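# Wind the blue wire onto the reel

## Task

Coil the blue wire around the reel, always turning the same way, until only a small total length stays unwound. Wire counts as wound only when it lies between the two flanges, not over their rims and not inside the central hole. At the end the reel must lie flat and sit entirely within the painted ring. Neither the reel nor the wire may touch any other object or anything fixed to the table, such as an arm's base. Nothing may stay in place only because the robot holds it, so release the reel and wire and pull the grippers away. Then declare the job finished yourself with finished_scene; any other ending counts as a failure.

## Robot and tools

Robot and frame. There are two arms, left_arm and right_arm, each with a parallel gripper. Every pose in a result uses one shared scene frame. Its origin is on the table surface midway between the arms, +x points out over the table, +z points up, and left_arm sits on the +y side. The names do not mean sides of a camera image. The state line reads left_arm: … | right_arm: … and gives each gripper's end_effector_position in metres and end_effector_quat_wxyz. The printed position can be wrong, more so at long reach. Arm bases may be tilted. Mounting plates and the metal frame behind the arms are fixed obstacles. In a "too close" message, a plate and its side of the frame count as part of that arm.

Gripper. The fingers point along the gripper's own +z axis and close along its y axis. The reported position is between the finger pads, about 1 cm short of the tips. grip_measured gives the measured finger gap on the same -1 to +1 scale as the commanded opening. To hold something, command about 0.03 below grip_measured; a smaller gap grips more lightly. Readings can be off by about 1 mm per gripper. Pads push about 50 to 62 N, less on very thin parts.

execute_actions. It takes "actions", a list with zero or one entry, and an optional "pictures" boolean. An empty list sends nothing and returns the state with pictures. An action is {"rows": [...], "steps": n}. n runs from 6 to 15 control steps of 1/30 s each and defaults to 15. Each row is used for one step, and the last row repeats if there are fewer rows than steps. A wait is {"steps": n} with n up to 300. It counts from the previous result, so reply time is included.

Row layout. One row is a single list of 14 numbers for both arms, each in [-1, 1]. The first 7 are left_arm: dx, dy, dz, rx, ry, rz, opening. The last 7 are the same for right_arm. The first six values are offsets, not poses. They are expressed in that gripper's own axes and measured from its pose in the latest result that showed it. Before any such result, and for the second and later calls in one reply, they are measured from where the arm is when the action begins. Rows do not add up: each is taken from that same reference. Scale: 1.0 means 0.6 m of travel or 180 degrees. rx, ry, rz form one rotation vector. Opening is absolute, not an offset: +1 is fully open (0.094 m) and -1 is closed. Zero offsets are not a hold; they pull the arm back to its reference pose.

Motion limits. Each step, the commanded pose is clipped to within 70 mm and 16 degrees of the measured pose. Damped inverse kinematics then favours position over orientation. Arms tend to settle a centimetre or more low, and repeated zero offsets can let them droop further. To keep an arm still, put the correction back to its wanted pose in the first call of a reply and zeros after that. Raise the aim if it still sags. Joint ranges (rad): waist -2.880 to 2.880, shoulder 0.000 to 3.142, elbow 0.000 to 3.019, wrist pitch -1.693 to 1.571, wrist yaw -1.571 to 1.571, wrist roll -2.094 to 2.094.

Timing. A result is captured 6 steps before its action finishes. Those kept-back steps then run while the next reply is written, and the simulation keeps going during that time. After an action, an arm travels only to its last clipped pose. Compare the result with the goal and send the remainder next. A "Hand target" line, shown only when nothing is kept back, gives the pose each arm is being driven toward.

move. "target" is one 14-number row with the same layout and offset reference as above. "speed" is 0.002 to 0.5 m/s, default 0.25, and turning is capped at twice that value in rad/s. Both grippers follow straight paths that finish together, lasting 0.5 to 10 s; longer paths are cut off at 10 s. The opening is sent when the move starts. Paths ignore obstacles and the other arm, and grippers may lag, drift or overshoot the speed. Faster contact and targets set deeper past a surface both press harder. The result adds a "move:" line with the outcome (done, off_target, moving, held, fault) and any limits. limits=paced means the pose was clipped. limits=held means some steps were blocked, after which the arm may jump fast. Each gripper's distance from its target is also reported.

wait: "seconds" from 0 to 10; sends nothing new. Both move and wait return pictures.

zoom_image: "camera" is one of cam_high, cam_low, cam_left_wrist, cam_right_wrist, each 504x504. "region" is [x0, y0, x1, y1] in pixels from the top-left corner, at most 504 by 504. It gives a closer look at that camera's latest image.

finished_scene: "scene" is the current scene number. It ends the scene for good and reports success. Replying without any tool call ends the whole run.

Result flags. HELD marks steps where part of a row was not sent. "pose unreachable" means the clearance check altered or blocked the named arm. FAULT means the arm stopped. MOTOR HOT appears at 85 °C while holding a load; at 100 °C that arm lets go and falls.

Avoid: arms colliding or pushing on each other, dropping or slamming things, hard pushes, and anything leaving the table. Loose objects may occasionally get nudged by outside disturbances.

Each tool is called after "Call:" in YAML: its name, and indented under it one key for each argument.

## Session

I'll start by looking at the scene.

Call:
execute_actions:
  actions: []

Scene clock: 0.00 s of 4800.00 s.
left_arm: end_effector_position=(+0.5084, -0.2715, +0.3469) grip_measured=+1.000 end_effector_quat_wxyz=(+0.165, +0.938, +0.284, +0.106) | right_arm: end_effector_position=(+0.6492, -0.7548, +0.3270) grip_measured=+1.000 end_effector_quat_wxyz=(+0.450, +0.817, +0.345, +0.104)
Joint positions: left_arm=[-0.855  1.986  2.056 -1.262 -0.09   1.731  0.094] | right_arm=[-0.44   1.948  1.797 -0.444  0.26   1.557  0.094]
Joint velocities: left_arm=[-0.005 -0.005 -0.012 -0.002 -0.007  0.051  0.   ] | right_arm=[ 0.015 -0.005 -0.012  0.002 -0.022 -0.022  0.   ]
Hand target (left_arm): +0.512, -0.275, +0.362; +0.180, +0.935, +0.284, +0.113
Hand target (right_arm): +0.654, -0.759, +0.335; +0.457, +0.814, +0.341, +0.108

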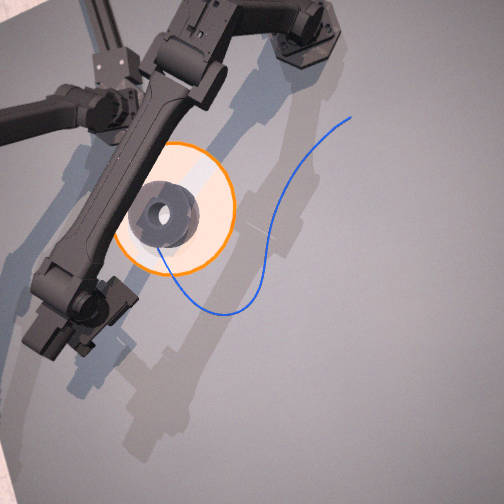

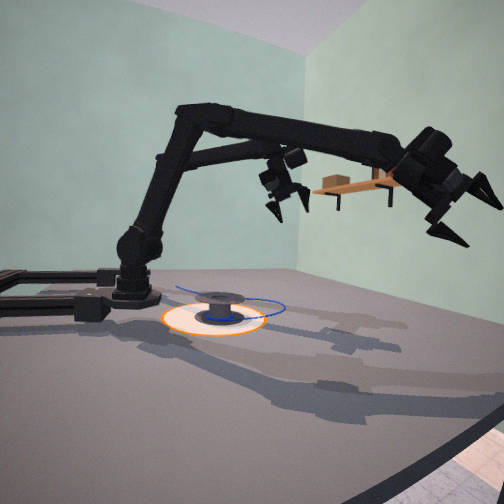

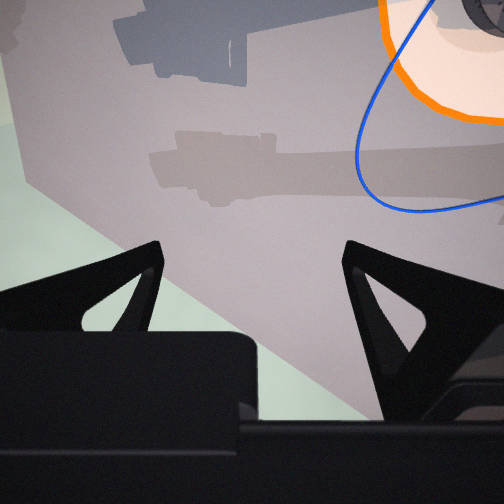

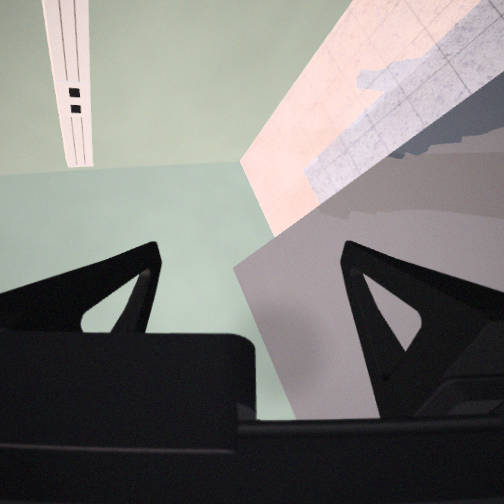

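Call:
zoom_image:
  camera: "cam_high"
  region: [90, 120, 290, 320]

Call:
zoom_image:
  camera: "cam_low"
  region: [150, 270, 300, 350]

Region (90, 120, 290, 320) of cam_high's 504x504 image, scaled by 2.520, with more detail than that image has.

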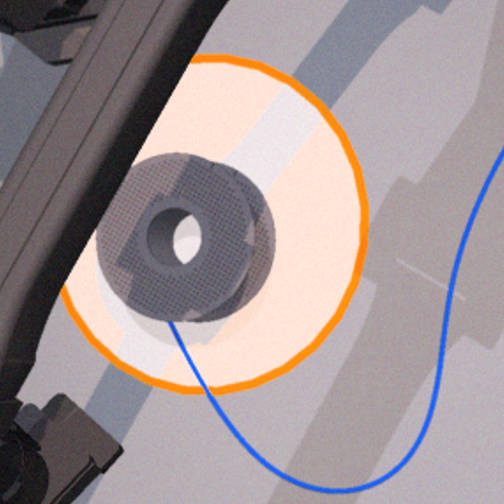

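Region (150, 270, 300, 350) of cam_low's 504x504 image, scaled by 3.360, with more detail than that image has; it fills the top 269 rows of this view, and the rest is white.

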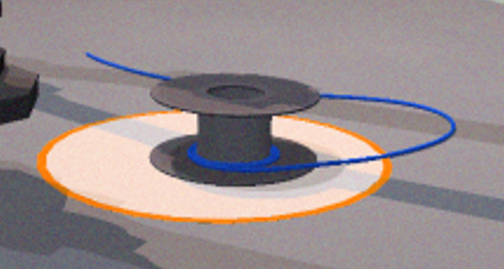

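Call:
move:
  target: [0.2432,-0.6683,-0.1560,0.0903,0.1406,-0.7994,1, 0.1403,-0.6773,-0.7645,0.0860,0.3720,-0.6753,1]
  speed: 0.4

Scene clock: 8.57 s of 4800.00 s.
left_arm: end_effector_position=(+0.4082, +0.1471, +0.2983) grip_measured=+1.000 end_effector_quat_wxyz=(+0.003, +0.006, +1.000, +0.003) | right_arm: end_effector_position=(+0.3156, -0.2386, +0.2592) grip_measured=+1.000 end_effector_quat_wxyz=(+0.008, +0.005, +1.000, +0.014)
Joint positions: left_arm=[-0.286  1.371  1.223 -1.409 -0.047 -0.265  0.094] | right_arm=[ 0.203  1.074  0.872 -1.339  0.012  0.011  0.094]
Joint velocities: left_arm=[-0.005  0.005 -0.007 -0.002  0.007  0.007  0.   ] | right_arm=[ 0.024  0.005 -0.002 -0.002  0.007 -0.095  0.   ]
Hand target (left_arm): +0.403, +0.150, +0.302; +0.002, -0.001, +1.000, +0.002
Hand target (right_arm): +0.311, -0.239, +0.258; +0.005, +0.001, +1.000, +0.012
Off the commanded pose (left_arm): 0.009 m, 1 deg.
Off the commanded pose (right_arm): 0.021 m, 2 deg.
Kept back: nothing.
After step 90, 1.77 s passed at rest.
move: off_target (right_arm)

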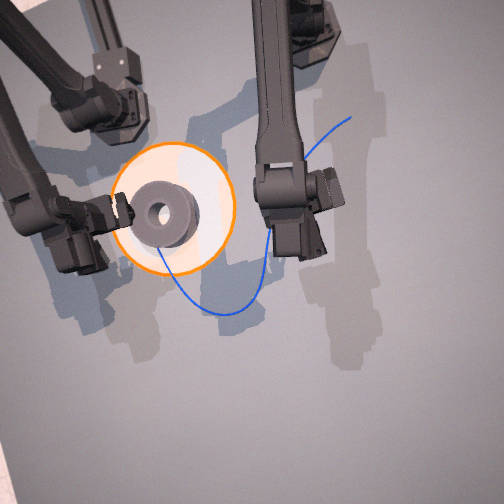

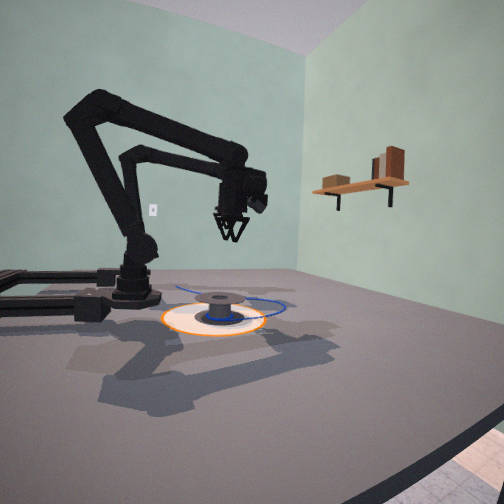

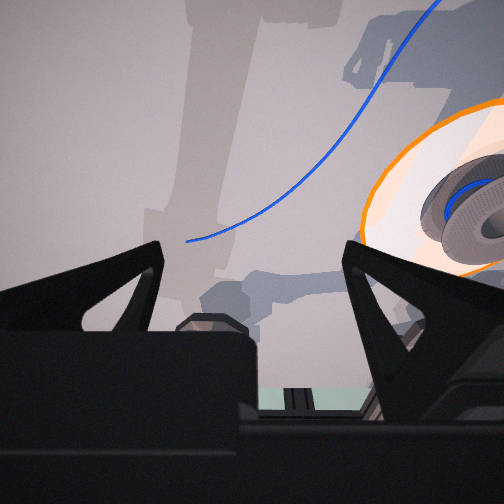

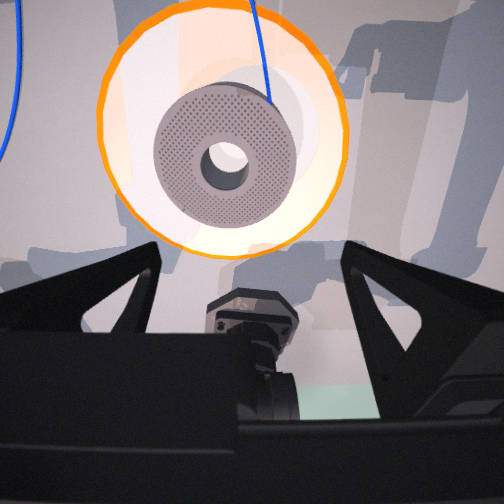

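Call:
move:
  target: [0,0,0,0,0,0,1, 0.0293,0.0423,0.1827,0,0.0124,-0.6715,-1]
  speed: 0.5

Scene clock: 20.07 s of 4800.00 s.
left_arm: end_effector_position=(+0.4082, +0.1471, +0.2983) grip_measured=+1.000 end_effector_quat_wxyz=(+0.003, +0.005, +1.000, +0.003) | right_arm: end_effector_position=(+0.3017, -0.2118, +0.1550) grip_measured=-0.981 end_effector_quat_wxyz=(-0.003, +0.863, -0.504, +0.004)
Joint positions: left_arm=[-0.286  1.371  1.223 -1.409 -0.047 -0.267  0.094] | right_arm=[ 0.305  1.167  0.642 -1.027  0.04  -1.981  0.001]
Joint velocities: left_arm=[-0.005 -0.005 -0.002 -0.012 -0.081  0.066  0.   ] | right_arm=[-0.024  0.005 -0.002 -0.002  0.037  0.022  0.001]
Hand target (left_arm): +0.408, +0.147, +0.298; +0.003, +0.006, +1.000, +0.003
Hand target (right_arm): +0.299, -0.210, +0.149; -0.000, +0.867, -0.498, -0.001
Off the commanded pose (left_arm): 0.000 m, 0 deg.
Off the commanded pose (right_arm): 0.006 m, 1 deg.
Kept back: nothing.
After step 90, 5.63 s passed at rest.
move: done

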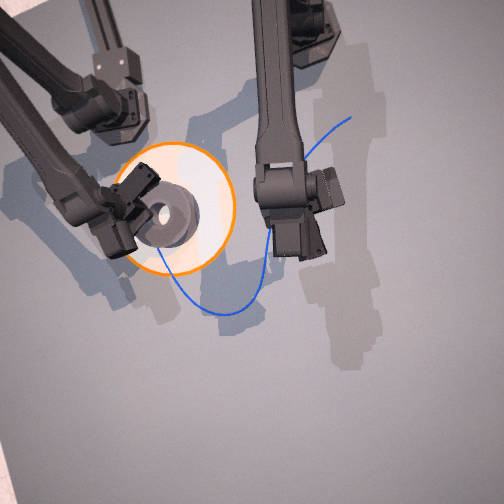

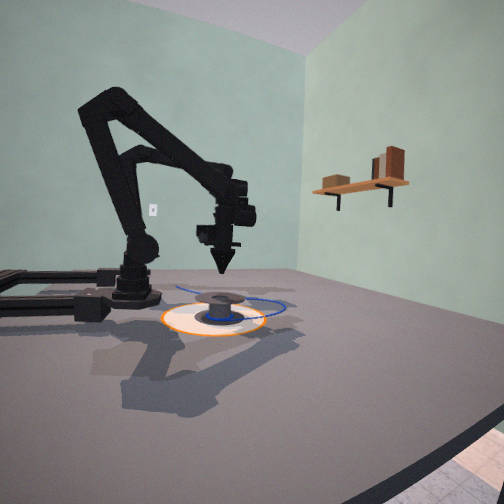

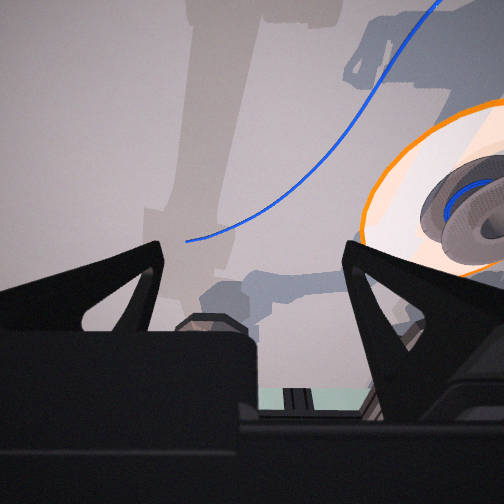

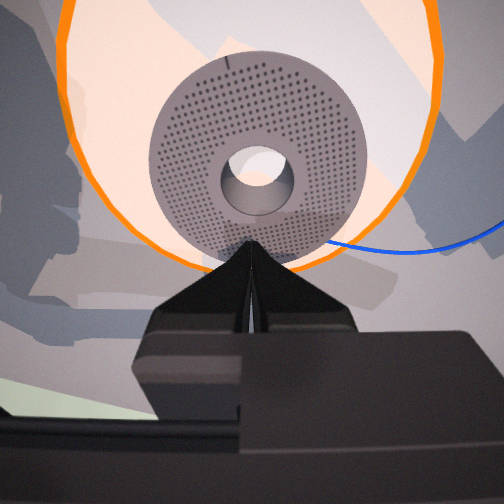

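Call:
zoom_image:
  camera: "cam_low"
  region: [170, 200, 290, 340]

Call:
zoom_image:
  camera: "cam_right_wrist"
  region: [130, 30, 390, 290]

Region (170, 200, 290, 340) of cam_low's 504x504 image, scaled by 3.600, with more detail than that image has; it fills the left 432 columns of this view, and the rest is white.

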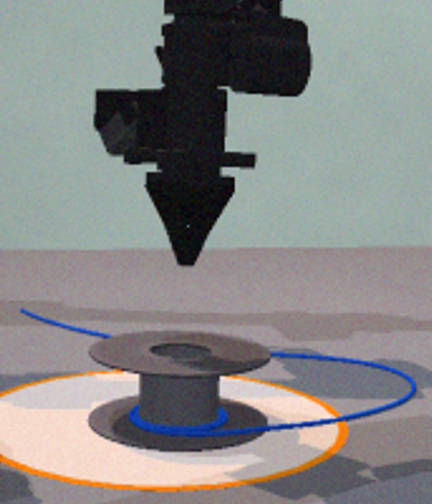

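Region (130, 30, 390, 290) of cam_right_wrist's 504x504 image, scaled by 1.938, with more detail than that image has.

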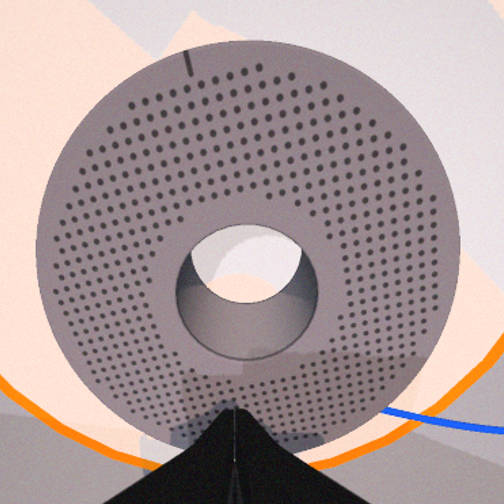

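Call:
move:
  target: [0.047,-0.1868,0.33,0,0,0.296,0, -0.002,-0.0055,0.1783,0,0,0,-0.8]
  speed: 0.2

Scene clock: 25.53 s of 4800.00 s.
left_arm: end_effector_position=(+0.3814, +0.0395, +0.1045) grip_measured=+0.002 end_effector_quat_wxyz=(+0.002, +0.444, +0.896, +0.003) | right_arm: end_effector_position=(+0.3084, -0.2077, +0.0518) grip_measured=-0.802 end_effector_quat_wxyz=(-0.007, +0.863, -0.504, +0.009)
Joint positions: left_arm=[-0.539  1.64   0.95  -0.879 -0.047  0.389  0.047] | right_arm=[ 0.302  1.441  0.519 -0.619  0.04  -1.985  0.009]
Joint velocities: left_arm=[-0.005 -0.015  0.017 -0.012  0.022  0.007 -0.001] | right_arm=[ 0.005 -0.005 -0.007 -0.007 -0.037 -0.051 -0.001]
Hand target (left_arm): +0.379, +0.036, +0.099; +0.001, +0.453, +0.891, +0.003
Hand target (right_arm): +0.304, -0.210, +0.047; -0.003, +0.863, -0.504, +0.004
Off the commanded pose (left_arm): 0.006 m, 1 deg.
Off the commanded pose (right_arm): 0.005 m, 1 deg.
Kept back: nothing.
move: done

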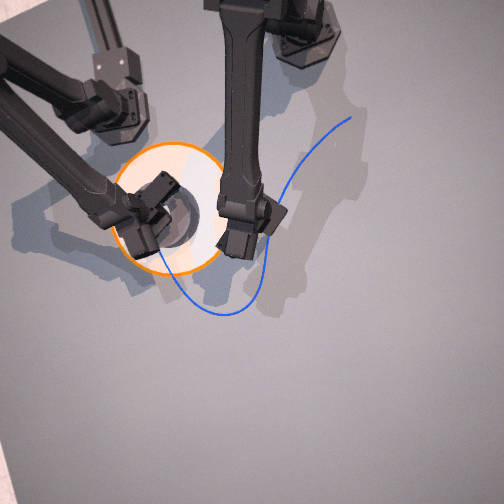

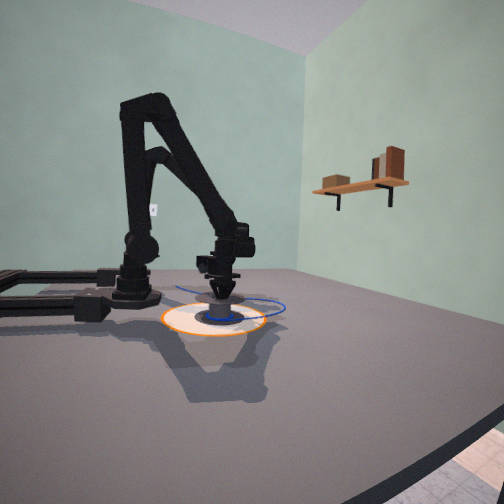

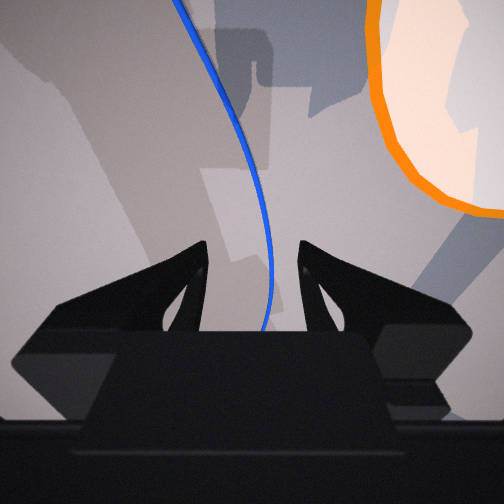

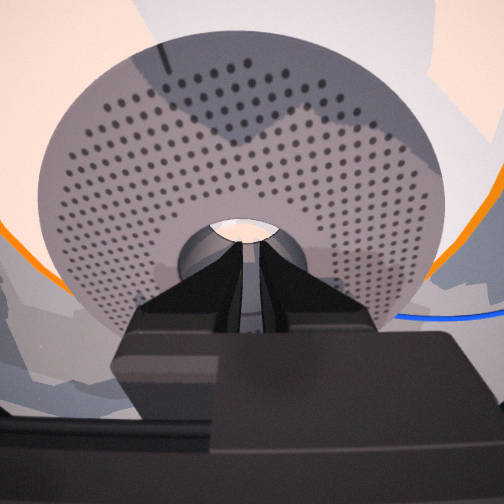

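Call:
move:
  target: [0,-0.004,0.152,0,0,0,-0.4, 0,0.006,0.003,0,0,0,-0.4]
  speed: 0.1

Scene clock: 27.10 s of 4800.00 s.
left_arm: end_effector_position=(+0.3799, +0.0363, +0.0178) grip_measured=-0.398 end_effector_quat_wxyz=(+0.002, +0.445, +0.896, +0.003) | right_arm: end_effector_position=(+0.3083, -0.2076, +0.0518) grip_measured=-0.402 end_effector_quat_wxyz=(-0.007, +0.863, -0.504, +0.009)
Joint positions: left_arm=[-0.539  1.824  0.893 -0.638 -0.047  0.391  0.028] | right_arm=[ 0.302  1.441  0.519 -0.619  0.039 -1.985  0.028]
Joint velocities: left_arm=[-0.005 -0.005 -0.002 -0.012  0.022 -0.007 -0.001] | right_arm=[-0.005 -0.005  0.002  0.002  0.007 -0.007  0.   ]
Hand target (left_arm): +0.380, +0.039, +0.013; +0.002, +0.444, +0.896, +0.003
Hand target (right_arm): +0.305, -0.209, +0.050; -0.007, +0.863, -0.504, +0.009
Off the commanded pose (left_arm): 0.005 m, 0 deg.
Off the commanded pose (right_arm): 0.004 m, 0 deg.
Kept back: nothing.
move: done

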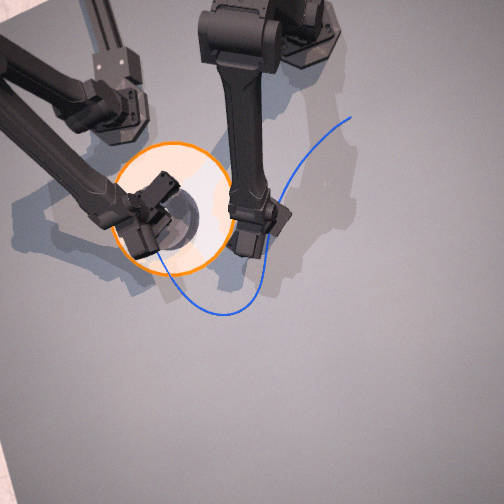

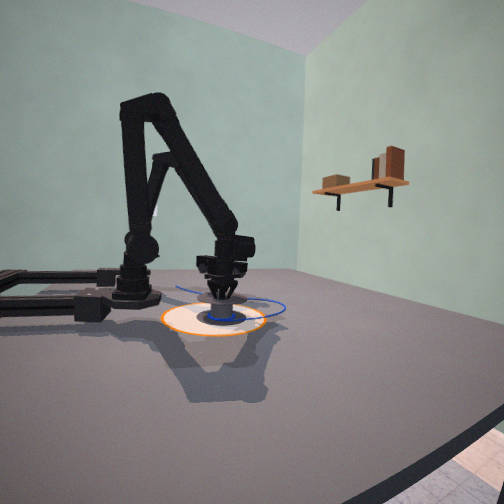

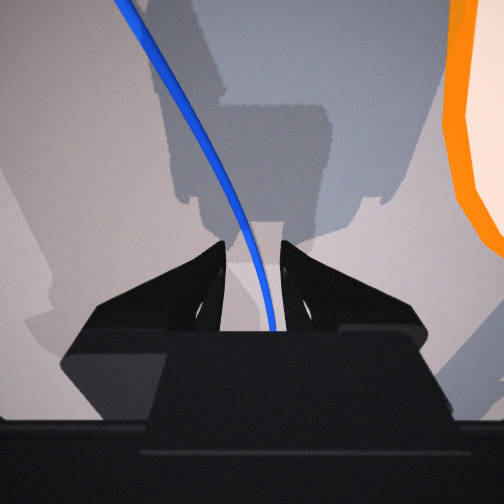

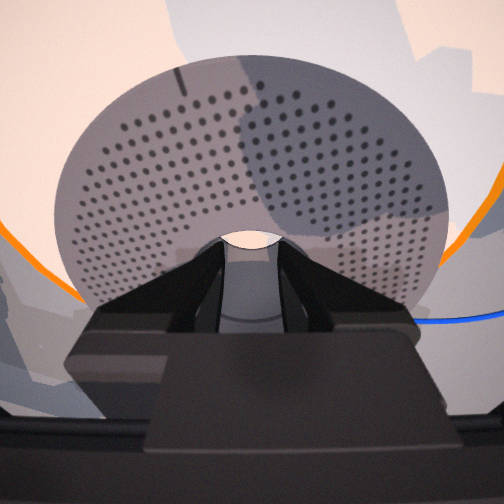

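Call:
execute_actions:
  actions:
    - {"rows": [[0,0,0.02,0,0,0,-0.5, 0,0,0,0,0,0,-0.3]], "steps": 15}

Call:
execute_actions:
  actions:
    - {"steps": 12}
  pictures: true

Scene clock: 27.70 s of 4800.00 s.
left_arm: end_effector_position=(+0.3814, +0.0352, +0.0127) grip_measured=-0.498 end_effector_quat_wxyz=(+0.005, +0.444, +0.896, +0.002) | right_arm: end_effector_position=(+0.3095, -0.2075, +0.0561) grip_measured=-0.303 end_effector_quat_wxyz=(-0.010, +0.863, -0.504, +0.012)
Joint positions: left_arm=[-0.539  1.837  0.893 -0.619 -0.047  0.391  0.024] | right_arm=[ 0.302  1.424  0.519 -0.626  0.038 -1.985  0.033]
Joint velocities: left_arm=[ 0.005 -0.005 -0.022 -0.002  0.051 -0.051 -0.   ] | right_arm=[-0.005 -0.015 -0.002 -0.012 -0.022 -0.022 -0.001]
Steps of this call (steps 1 to 9: nothing new was sent; steps 10 to 18: the first 9 steps of this action). Readings (end_effector_position):
10: left_arm (+0.3804, +0.0360, +0.0176) | right_arm (+0.3080, -0.2076, +0.0519)
11: left_arm (+0.3812, +0.0355, +0.0169) | right_arm (+0.3080, -0.2076, +0.0538)
13: left_arm (+0.3821, +0.0349, +0.0153) | right_arm (+0.3094, -0.2075, +0.0561)
17: left_arm (+0.3814, +0.0352, +0.0129) | right_arm (+0.3095, -0.2075, +0.0561)
18: the state above

Scene clock: 28.10 s of 4800.00 s.
left_arm: end_effector_position=(+0.3814, +0.0351, +0.0127) grip_measured=-0.498 end_effector_quat_wxyz=(+0.005, +0.444, +0.896, +0.002) | right_arm: end_effector_position=(+0.3095, -0.2075, +0.0561) grip_measured=-0.303 end_effector_quat_wxyz=(-0.010, +0.863, -0.504, +0.012)
Joint positions: left_arm=[-0.539  1.837  0.893 -0.619 -0.047  0.391  0.024] | right_arm=[ 0.302  1.424  0.519 -0.626  0.038 -1.985  0.033]
Joint velocities: left_arm=[-0.005 -0.005 -0.002  0.022 -0.066 -0.007 -0.001] | right_arm=[-0.015  0.005  0.007  0.007 -0.066 -0.007 -0.   ]
Hand target (left_arm): +0.380, +0.036, +0.006; +0.002, +0.445, +0.896, +0.003
Hand target (right_arm): +0.308, -0.208, +0.052; -0.007, +0.864, -0.504, +0.008
Off the commanded pose (left_arm): 0.007 m, 0 deg.
Off the commanded pose (right_arm): 0.004 m, 1 deg.
Kept back: nothing.
Steps of this call (steps 1 to 6: the last 6 steps of your previous action; steps 7 to 12: nothing new was sent). Readings (end_effector_position):
1: left_arm (+0.3814, +0.0351, +0.0127) | right_arm (+0.3095, -0.2075, +0.0561)
2: left_arm (+0.3814, +0.0351, +0.0127) | right_arm (+0.3095, -0.2075, +0.0561)
4: left_arm (+0.3814, +0.0351, +0.0127) | right_arm (+0.3095, -0.2075, +0.0561)
8: left_arm (+0.3814, +0.0351, +0.0127) | right_arm (+0.3095, -0.2075, +0.0561)
12: the state above

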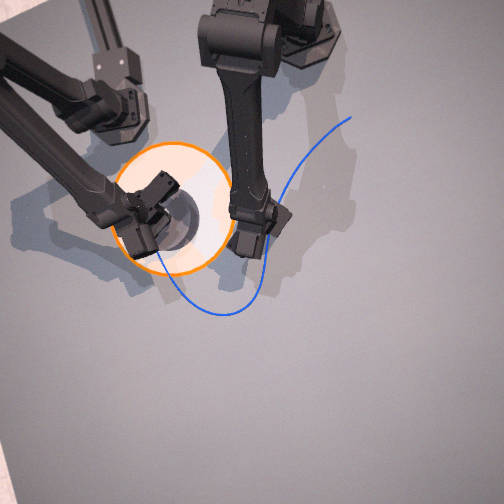

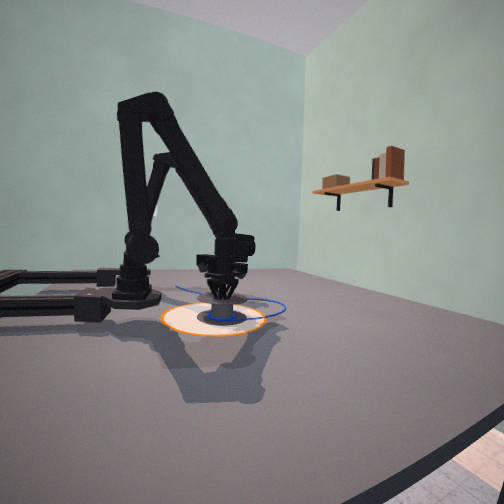

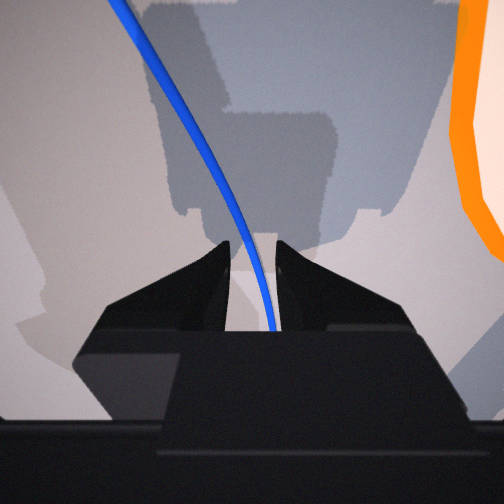

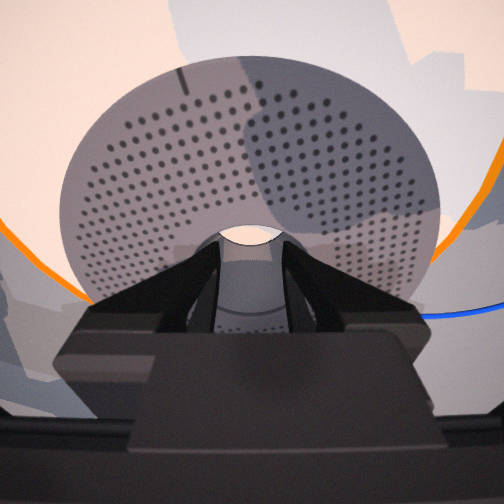

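Call:
move:
  target: [0,0,0.005,0,0,0,-0.5, 0,0,0.01,0,0,0.4,-0.3]
  speed: 0.4

Scene clock: 30.57 s of 4800.00 s.
left_arm: end_effector_position=(+0.3814, +0.0351, +0.0127) grip_measured=-0.498 end_effector_quat_wxyz=(+0.005, +0.444, +0.896, +0.002) | right_arm: end_effector_position=(+0.3107, -0.2071, +0.0561) grip_measured=-0.303 end_effector_quat_wxyz=(+0.018, -0.411, +0.912, -0.004)
Joint positions: left_arm=[-0.539  1.837  0.893 -0.619 -0.047  0.391  0.024] | right_arm=[ 0.302  1.424  0.519 -0.62   0.037 -0.748  0.033]
Joint velocities: left_arm=[-0.005 -0.015  0.012 -0.002 -0.037 -0.007 -0.001] | right_arm=[-0.005  0.015 -0.012 -0.002  0.066  0.095  0.001]
Hand target (left_arm): +0.381, +0.035, +0.010; +0.005, +0.444, +0.896, +0.002
Hand target (right_arm): +0.309, -0.208, +0.050; +0.015, -0.402, +0.915, -0.004
Off the commanded pose (left_arm): 0.003 m, 0 deg.
Off the commanded pose (right_arm): 0.006 m, 1 deg.
Kept back: nothing.
move: done

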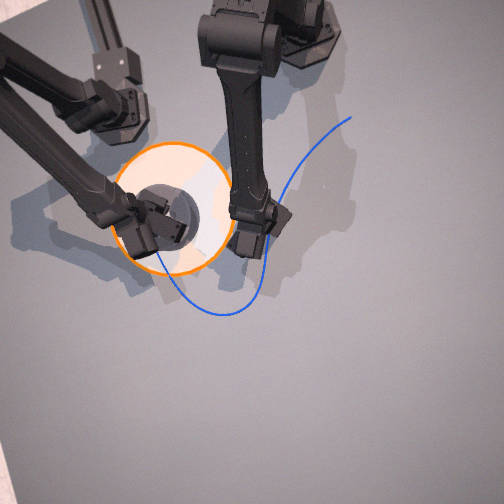

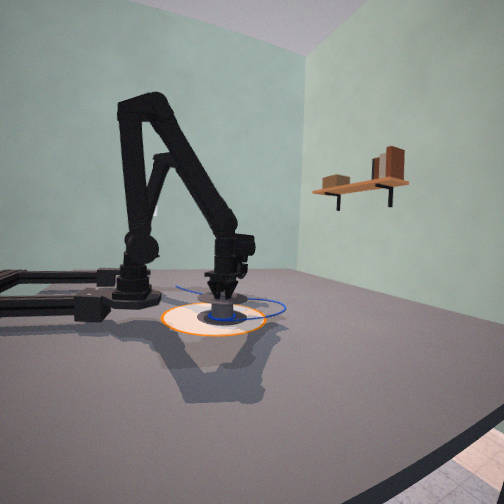

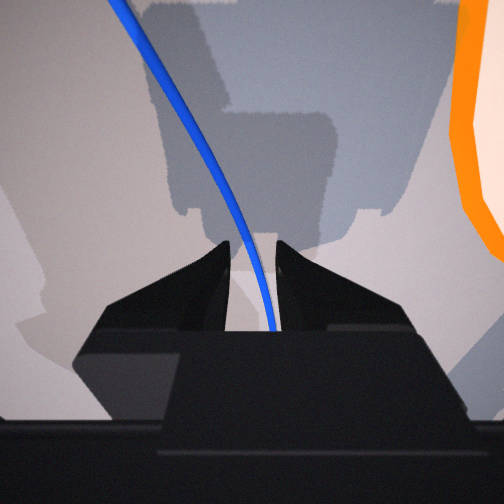

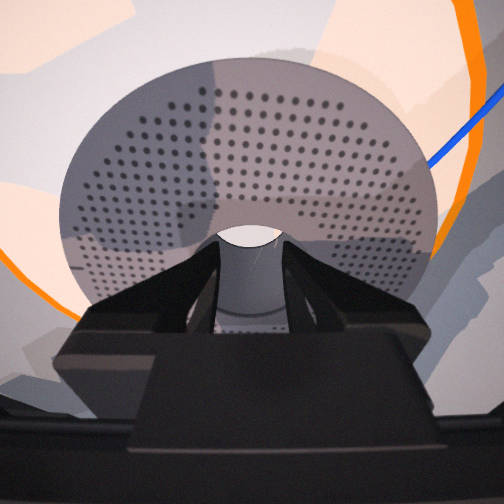

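Call:
execute_actions:
  actions:
    - {"rows": [[0,0,0,0,0,0,-0.5, 0,0,-0.012,0,0,-0.02,-0.4],[0,0,0,0,0,0,-0.5, 0,0,-0.024,0,0,-0.05,-0.4],[0,0,0,0,0,0,-0.5, 0,0,-0.036,0,0,-0.08,-0.4],[0,0,0,0,0,0,-0.5, 0,0,-0.048,0,0,-0.12,-0.4],[0,0,0,0,0,0,-0.5, 0,0,-0.058,-0.004,0,-0.16,-0.4],[0,0,0,0,0,0,-0.5, 0,0,-0.066,-0.005,0,-0.20,-0.4],[0,0,0,0,0,0,-0.5, 0,0,-0.07,-0.006,0,-0.24,-0.4],[0,0,0,0,0,0,-0.5, 0,0,-0.07,-0.008,0,-0.28,-0.4],[0,0,0,0,0,0,-0.5, 0,0,-0.07,-0.009,0,-0.31,-0.4],[0,0,0,0,0,0,-0.5, 0,0,-0.07,-0.01,0,-0.34,-0.4],[0,0,0,0,0,0,-0.5, 0,0,-0.07,-0.011,0,-0.37,-0.4],[0,0,0,0,0,0,-0.5, 0,0,-0.07,-0.012,0.003,-0.39,-0.4]], "steps": 15}

Call:
execute_actions:
  actions:
    - {"steps": 8}

Scene clock: 33.27 s of 4800.00 s.
left_arm: end_effector_position=(+0.3814, +0.0351, +0.0127) grip_measured=-0.498 end_effector_quat_wxyz=(+0.005, +0.444, +0.896, +0.002) | right_arm: end_effector_position=(+0.2936, -0.2101, +0.0849) grip_measured=-0.399 end_effector_quat_wxyz=(-0.003, -0.559, +0.829, -0.006)
Joint positions: left_arm=[-0.539  1.837  0.893 -0.619 -0.047  0.391  0.024] | right_arm=[ 0.313  1.314  0.527 -0.775  0.054 -1.075  0.028]
Joint velocities: left_arm=[-0.005 -0.015  0.002 -0.002 -0.007  0.007 -0.001] | right_arm=[ 0.063 -0.269  0.105 -0.398  0.066 -1.326 -0.   ]
Steps of this call (steps 1 to 72: nothing new was sent; steps 73 to 81: the first 9 steps of this action). Readings (end_effector_position):
73: left_arm (+0.3814, +0.0351, +0.0127) | right_arm (+0.3102, -0.2072, +0.0565)
74: left_arm (+0.3814, +0.0351, +0.0127) | right_arm (+0.3084, -0.2076, +0.0574)
76: left_arm (+0.3814, +0.0351, +0.0127) | right_arm (+0.3034, -0.2093, +0.0626)
80: left_arm (+0.3814, +0.0351, +0.0127) | right_arm (+0.2944, -0.2102, +0.0813)
81: the state above

Scene clock: 33.53 s of 4800.00 s.
left_arm: end_effector_position=(+0.3814, +0.0351, +0.0127) grip_measured=-0.498 end_effector_quat_wxyz=(+0.005, +0.444, +0.896, +0.002) | right_arm: end_effector_position=(+0.2934, -0.2097, +0.0911) grip_measured=-0.399 end_effector_quat_wxyz=(+0.013, +0.695, -0.718, +0.006)
Joint positions: left_arm=[-0.539  1.837  0.893 -0.619 -0.047  0.391  0.024] | right_arm=[ 0.323  1.307  0.543 -0.813  0.066 -1.416  0.028]
Joint velocities: left_arm=[-0.005  0.005  0.002  0.002  0.022  0.095 -0.001] | right_arm=[ 0.005 -0.005 -0.012 -0.012  0.022 -0.784 -0.001]
Hand target (left_arm): +0.381, +0.035, +0.013; +0.005, +0.444, +0.896, +0.002
Hand target (right_arm): +0.309, -0.207, +0.099; +0.009, +0.743, -0.669, +0.012
Off the commanded pose (left_arm): 0.000 m, 0 deg.
Off the commanded pose (right_arm): 0.017 m, 31 deg; orientation clipped at the last step of the last action.
Kept back: nothing.
Steps of this call (steps 1 to 6: the last 6 steps of your previous action; steps 7 to 8: nothing new was sent). Readings (end_effector_position):
1: left_arm (+0.3814, +0.0351, +0.0127) | right_arm (+0.2935, -0.2099, +0.0873)
2: left_arm (+0.3814, +0.0351, +0.0127) | right_arm (+0.2937, -0.2099, +0.0888)
4: left_arm (+0.3814, +0.0351, +0.0127) | right_arm (+0.2939, -0.2100, +0.0902)
8: the state above

Call:
move:
  target: [0,0,0,0,0,0,-0.5, -0.0612,-0.0967,-0.015,0.0058,-0.0073,-0.2159,0.7]
  speed: 0.3

Scene clock: 35.67 s of 4800.00 s.
left_arm: end_effector_position=(+0.3814, +0.0351, +0.0127) grip_measured=-0.498 end_effector_quat_wxyz=(+0.005, +0.444, +0.896, +0.002) | right_arm: end_effector_position=(+0.3370, -0.1802, +0.0914) grip_measured=+0.698 end_effector_quat_wxyz=(+0.006, +0.891, -0.453, -0.006)
Joint positions: left_arm=[-0.539  1.837  0.893 -0.619 -0.047  0.391  0.024] | right_arm=[ 0.388  1.436  0.668 -0.815  0.043 -2.014  0.08 ]
Joint velocities: left_arm=[ 0.005  0.005  0.007 -0.002  0.051 -0.037  0.   ] | right_arm=[-0.005  0.005  0.017 -0.002  0.007 -0.037 -0.001]
Hand target (left_arm): +0.381, +0.035, +0.013; +0.005, +0.444, +0.896, +0.002
Hand target (right_arm): +0.353, -0.175, +0.097; -0.000, +0.895, -0.446, -0.000
Off the commanded pose (left_arm): 0.000 m, 0 deg.
Off the commanded pose (right_arm): 0.018 m, 1 deg.
Kept back: nothing.
move: off_target (right_arm)

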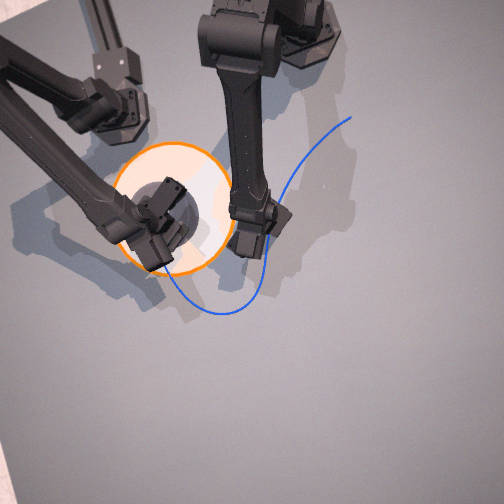

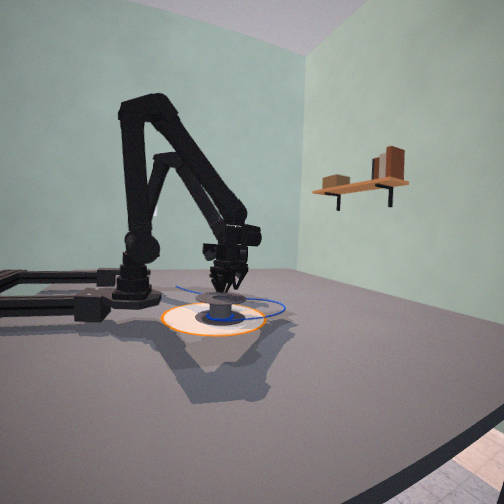

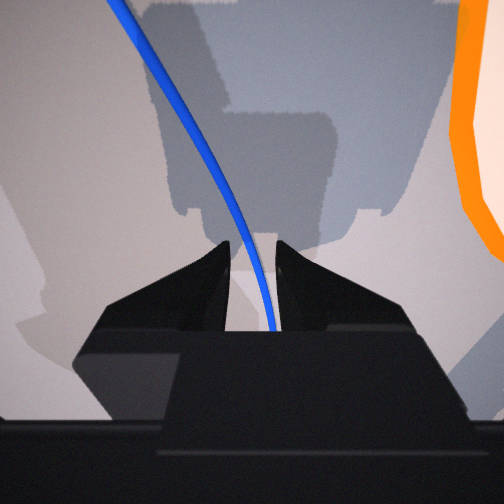

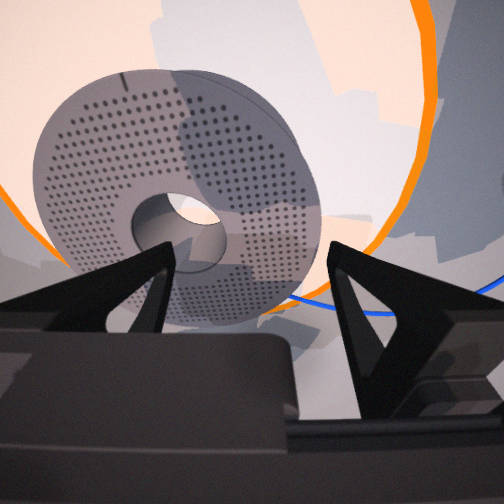

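Call:
move:
  target: [0,0,0,0,0,0,-0.5, 0.005,-0.035,0.055,0,0,0,0.95]
  speed: 0.06

Scene clock: 37.30 s of 4800.00 s.
left_arm: end_effector_position=(+0.3814, +0.0351, +0.0127) grip_measured=-0.498 end_effector_quat_wxyz=(+0.005, +0.444, +0.896, +0.002) | right_arm: end_effector_position=(+0.3439, -0.1757, +0.0562) grip_measured=+0.948 end_effector_quat_wxyz=(+0.012, +0.892, -0.452, -0.013)
Joint positions: left_arm=[-0.539  1.837  0.893 -0.619 -0.047  0.391  0.024] | right_arm=[ 0.394  1.555  0.668 -0.714  0.043 -2.009  0.092]
Joint velocities: left_arm=[ 0.015 -0.005 -0.002 -0.017  0.037  0.007  0.   ] | right_arm=[ 0.005 -0.015  0.002 -0.007 -0.037 -0.022 -0.001]
Hand target (left_arm): +0.381, +0.035, +0.013; +0.005, +0.444, +0.896, +0.002
Hand target (right_arm): +0.355, -0.171, +0.057; +0.006, +0.892, -0.453, -0.006
Off the commanded pose (left_arm): 0.000 m, 0 deg.
Off the commanded pose (right_arm): 0.013 m, 1 deg.
Kept back: nothing.
move: off_target (right_arm)

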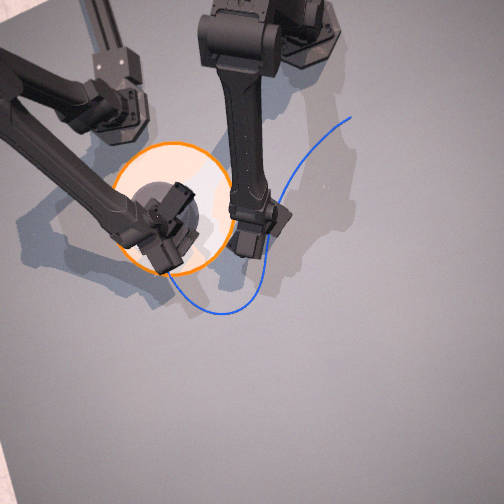

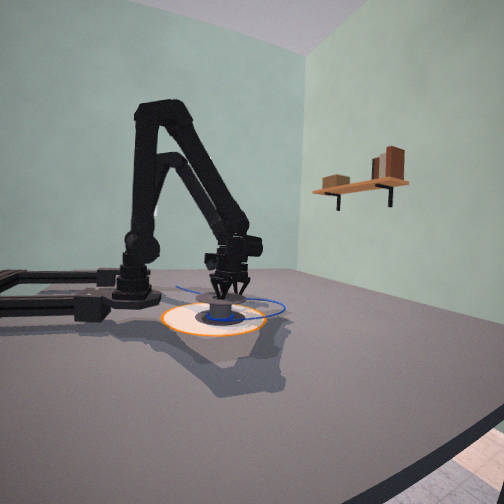

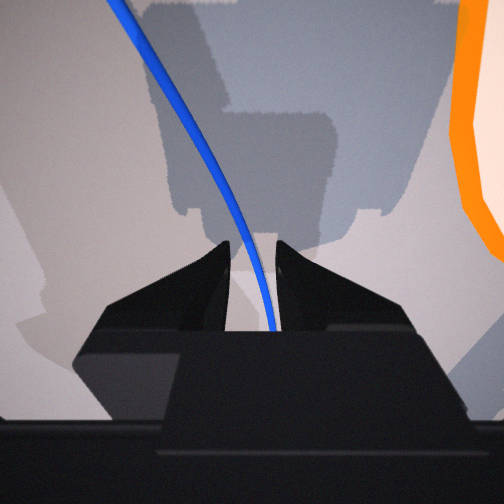

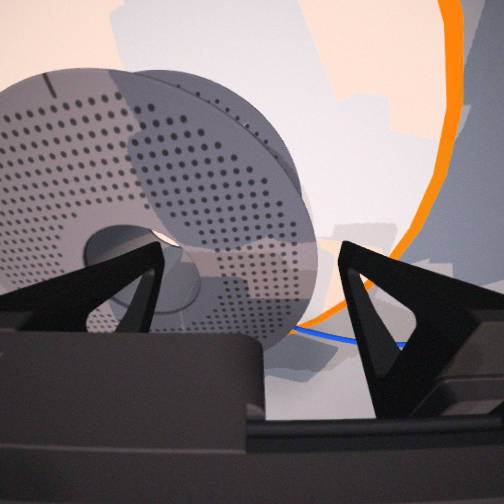

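Call:
execute_actions:
  actions:
    - {"rows": [[0,0,0,0,0,0,-0.5, 0,0,0,0.012,0.004,0,0.7],[0,0,0,0,0,0,-0.5, 0,0,0,0.012,0.004,0,0.5],[0,0,0,0,0,0,-0.5, 0,0,0,0.012,0.004,0,0.35],[0,0,0,0,0,0,-0.5, 0,0,0,0.012,0.004,0,0.3],[0,0,0,0,0,0,-0.5, 0,0,0,0.012,0.004,0,0.25],[0,0,0,0,0,0,-0.5, 0,0,0,0.012,0.004,0,0.22],[0,0,0,0,0,0,-0.5, 0,0,0,0.012,0.004,0,0.2],[0,0,0,0,0,0,-0.5, 0,0,0,0.012,0.004,0,0.18],[0,0,0,0,0,0,-0.5, 0,0,0,0.012,0.004,0,0.16],[0,0,0,0,0,0,-0.5, 0,0,0,0.012,0.004,0,0.14],[0,0,0,0,0,0,-0.5, 0,0,0,0.012,0.004,0,0.12],[0,0,0,0,0,0,-0.5, 0,0,0,0.012,0.004,0,0.1],[0,0,0,0,0,0,-0.5, 0,0,0,0.012,0.004,0,0.08]], "steps": 15}

Call:
execute_actions:
  actions:
    - {"steps": 15}

Scene clock: 38.10 s of 4800.00 s.
left_arm: end_effector_position=(+0.3814, +0.0351, +0.0127) grip_measured=-0.498 end_effector_quat_wxyz=(+0.005, +0.444, +0.896, +0.002) | right_arm: end_effector_position=(+0.3442, -0.1753, +0.0556) grip_measured=+0.174 end_effector_quat_wxyz=(+0.002, +0.892, -0.453, -0.002)
Joint positions: left_arm=[-0.539  1.837  0.893 -0.619 -0.047  0.391  0.024] | right_arm=[ 0.394  1.542  0.649 -0.68   0.041 -2.01   0.055]
Joint velocities: left_arm=[ 0.005 -0.005  0.002  0.002 -0.022 -0.022  0.001] | right_arm=[-0.015 -0.005 -0.002  0.007 -0.081  0.037 -0.015]
Steps of this call (steps 1 to 15: nothing new was sent; steps 16 to 24: the first 9 steps of this action). Readings (end_effector_position):
16: left_arm (+0.3814, +0.0351, +0.0127) | right_arm (+0.3443, -0.1755, +0.0558)
17: left_arm (+0.3814, +0.0351, +0.0127) | right_arm (+0.3451, -0.1754, +0.0555)
19: left_arm (+0.3814, +0.0351, +0.0127) | right_arm (+0.3446, -0.1754, +0.0554)
23: left_arm (+0.3814, +0.0351, +0.0127) | right_arm (+0.3442, -0.1754, +0.0556)
24: the state above

Scene clock: 38.60 s of 4800.00 s.
left_arm: end_effector_position=(+0.3814, +0.0351, +0.0127) grip_measured=-0.498 end_effector_quat_wxyz=(+0.005, +0.444, +0.896, +0.002) | right_arm: end_effector_position=(+0.3442, -0.1753, +0.0556) grip_measured=+0.144 end_effector_quat_wxyz=(+0.002, +0.892, -0.452, -0.002)
Joint positions: left_arm=[-0.539  1.837  0.893 -0.619 -0.047  0.391  0.024] | right_arm=[ 0.394  1.542  0.649 -0.68   0.041 -2.011  0.054]
Joint velocities: left_arm=[-0.005 -0.005  0.007  0.007 -0.022 -0.037  0.   ] | right_arm=[-0.024  0.005  0.002  0.012 -0.022 -0.051 -0.001]
Hand target (left_arm): +0.381, +0.035, +0.013; +0.005, +0.444, +0.896, +0.002
Hand target (right_arm): +0.344, -0.176, +0.056; -0.002, +0.892, -0.452, +0.001
Off the commanded pose (left_arm): 0.000 m, 0 deg.
Off the commanded pose (right_arm): 0.001 m, 1 deg.
Kept back: nothing.
Steps of this call (steps 1 to 6: the last 6 steps of your previous action; steps 7 to 15: nothing new was sent). Readings (end_effector_position):
1: left_arm (+0.3814, +0.0351, +0.0127) | right_arm (+0.3442, -0.1753, +0.0556)
2: left_arm (+0.3814, +0.0351, +0.0127) | right_arm (+0.3442, -0.1753, +0.0556)
4: left_arm (+0.3814, +0.0351, +0.0127) | right_arm (+0.3442, -0.1753, +0.0556)
8: left_arm (+0.3814, +0.0351, +0.0127) | right_arm (+0.3442, -0.1753, +0.0556)
15: the state above

Call:
move:
  target: [0,0,0,0,0,0,-0.5, 0.0815,0.128,-0.003,0,0,0.639,0.11]
  speed: 0.5

Scene clock: 42.07 s of 4800.00 s.
left_arm: end_effector_position=(+0.3814, +0.0351, +0.0127) grip_measured=-0.498 end_effector_quat_wxyz=(+0.005, +0.444, +0.896, +0.002) | right_arm: end_effector_position=(+0.3129, -0.2577, +0.0596) grip_measured=+0.144 end_effector_quat_wxyz=(-0.001, -0.115, +0.993, +0.004)
Joint positions: left_arm=[-0.539  1.837  0.893 -0.619 -0.047  0.391  0.024] | right_arm=[ 0.119  1.434  0.554 -0.68   0.03  -0.312  0.054]
Joint velocities: left_arm=[ 0.015 -0.005  0.007 -0.022 -0.037 -0.051 -0.   ] | right_arm=[-0.015 -0.005 -0.002 -0.007  0.007 -0.051 -0.   ]
Hand target (left_arm): +0.381, +0.035, +0.013; +0.005, +0.444, +0.896, +0.002
Hand target (right_arm): +0.311, -0.262, +0.060; -0.002, -0.098, +0.995, -0.003
Off the commanded pose (left_arm): 0.000 m, 0 deg.
Off the commanded pose (right_arm): 0.004 m, 2 deg.
Kept back: nothing.
move: done

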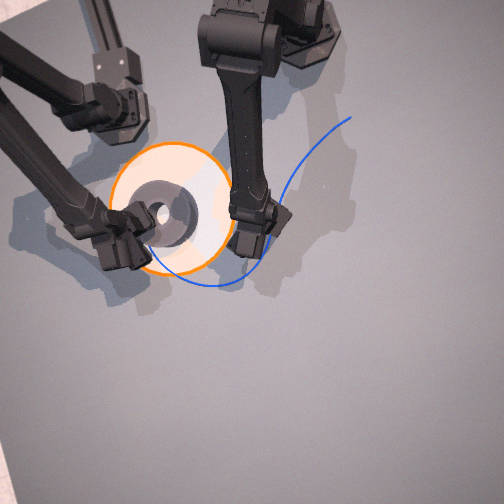

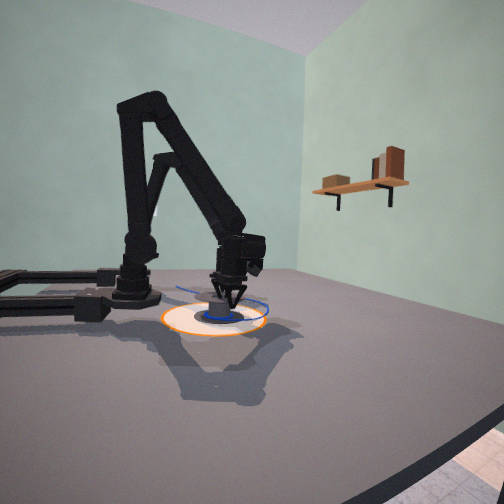

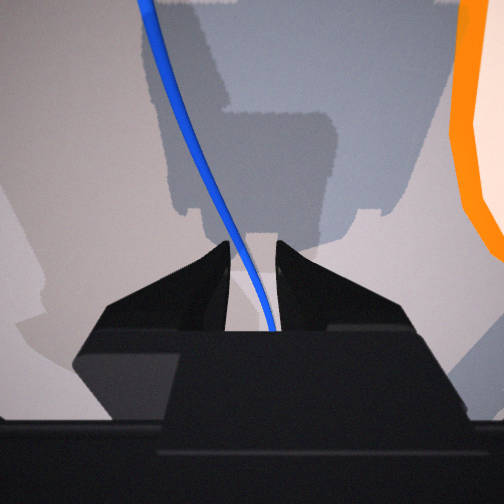

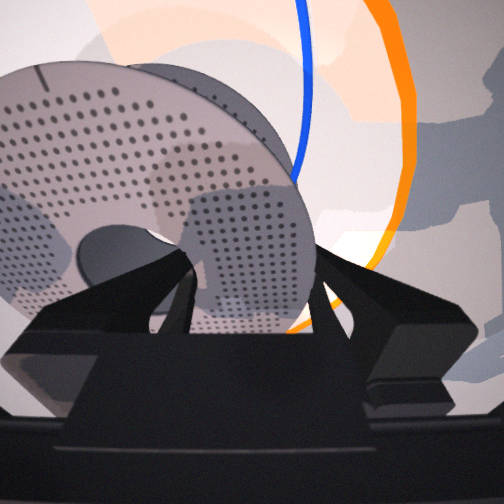

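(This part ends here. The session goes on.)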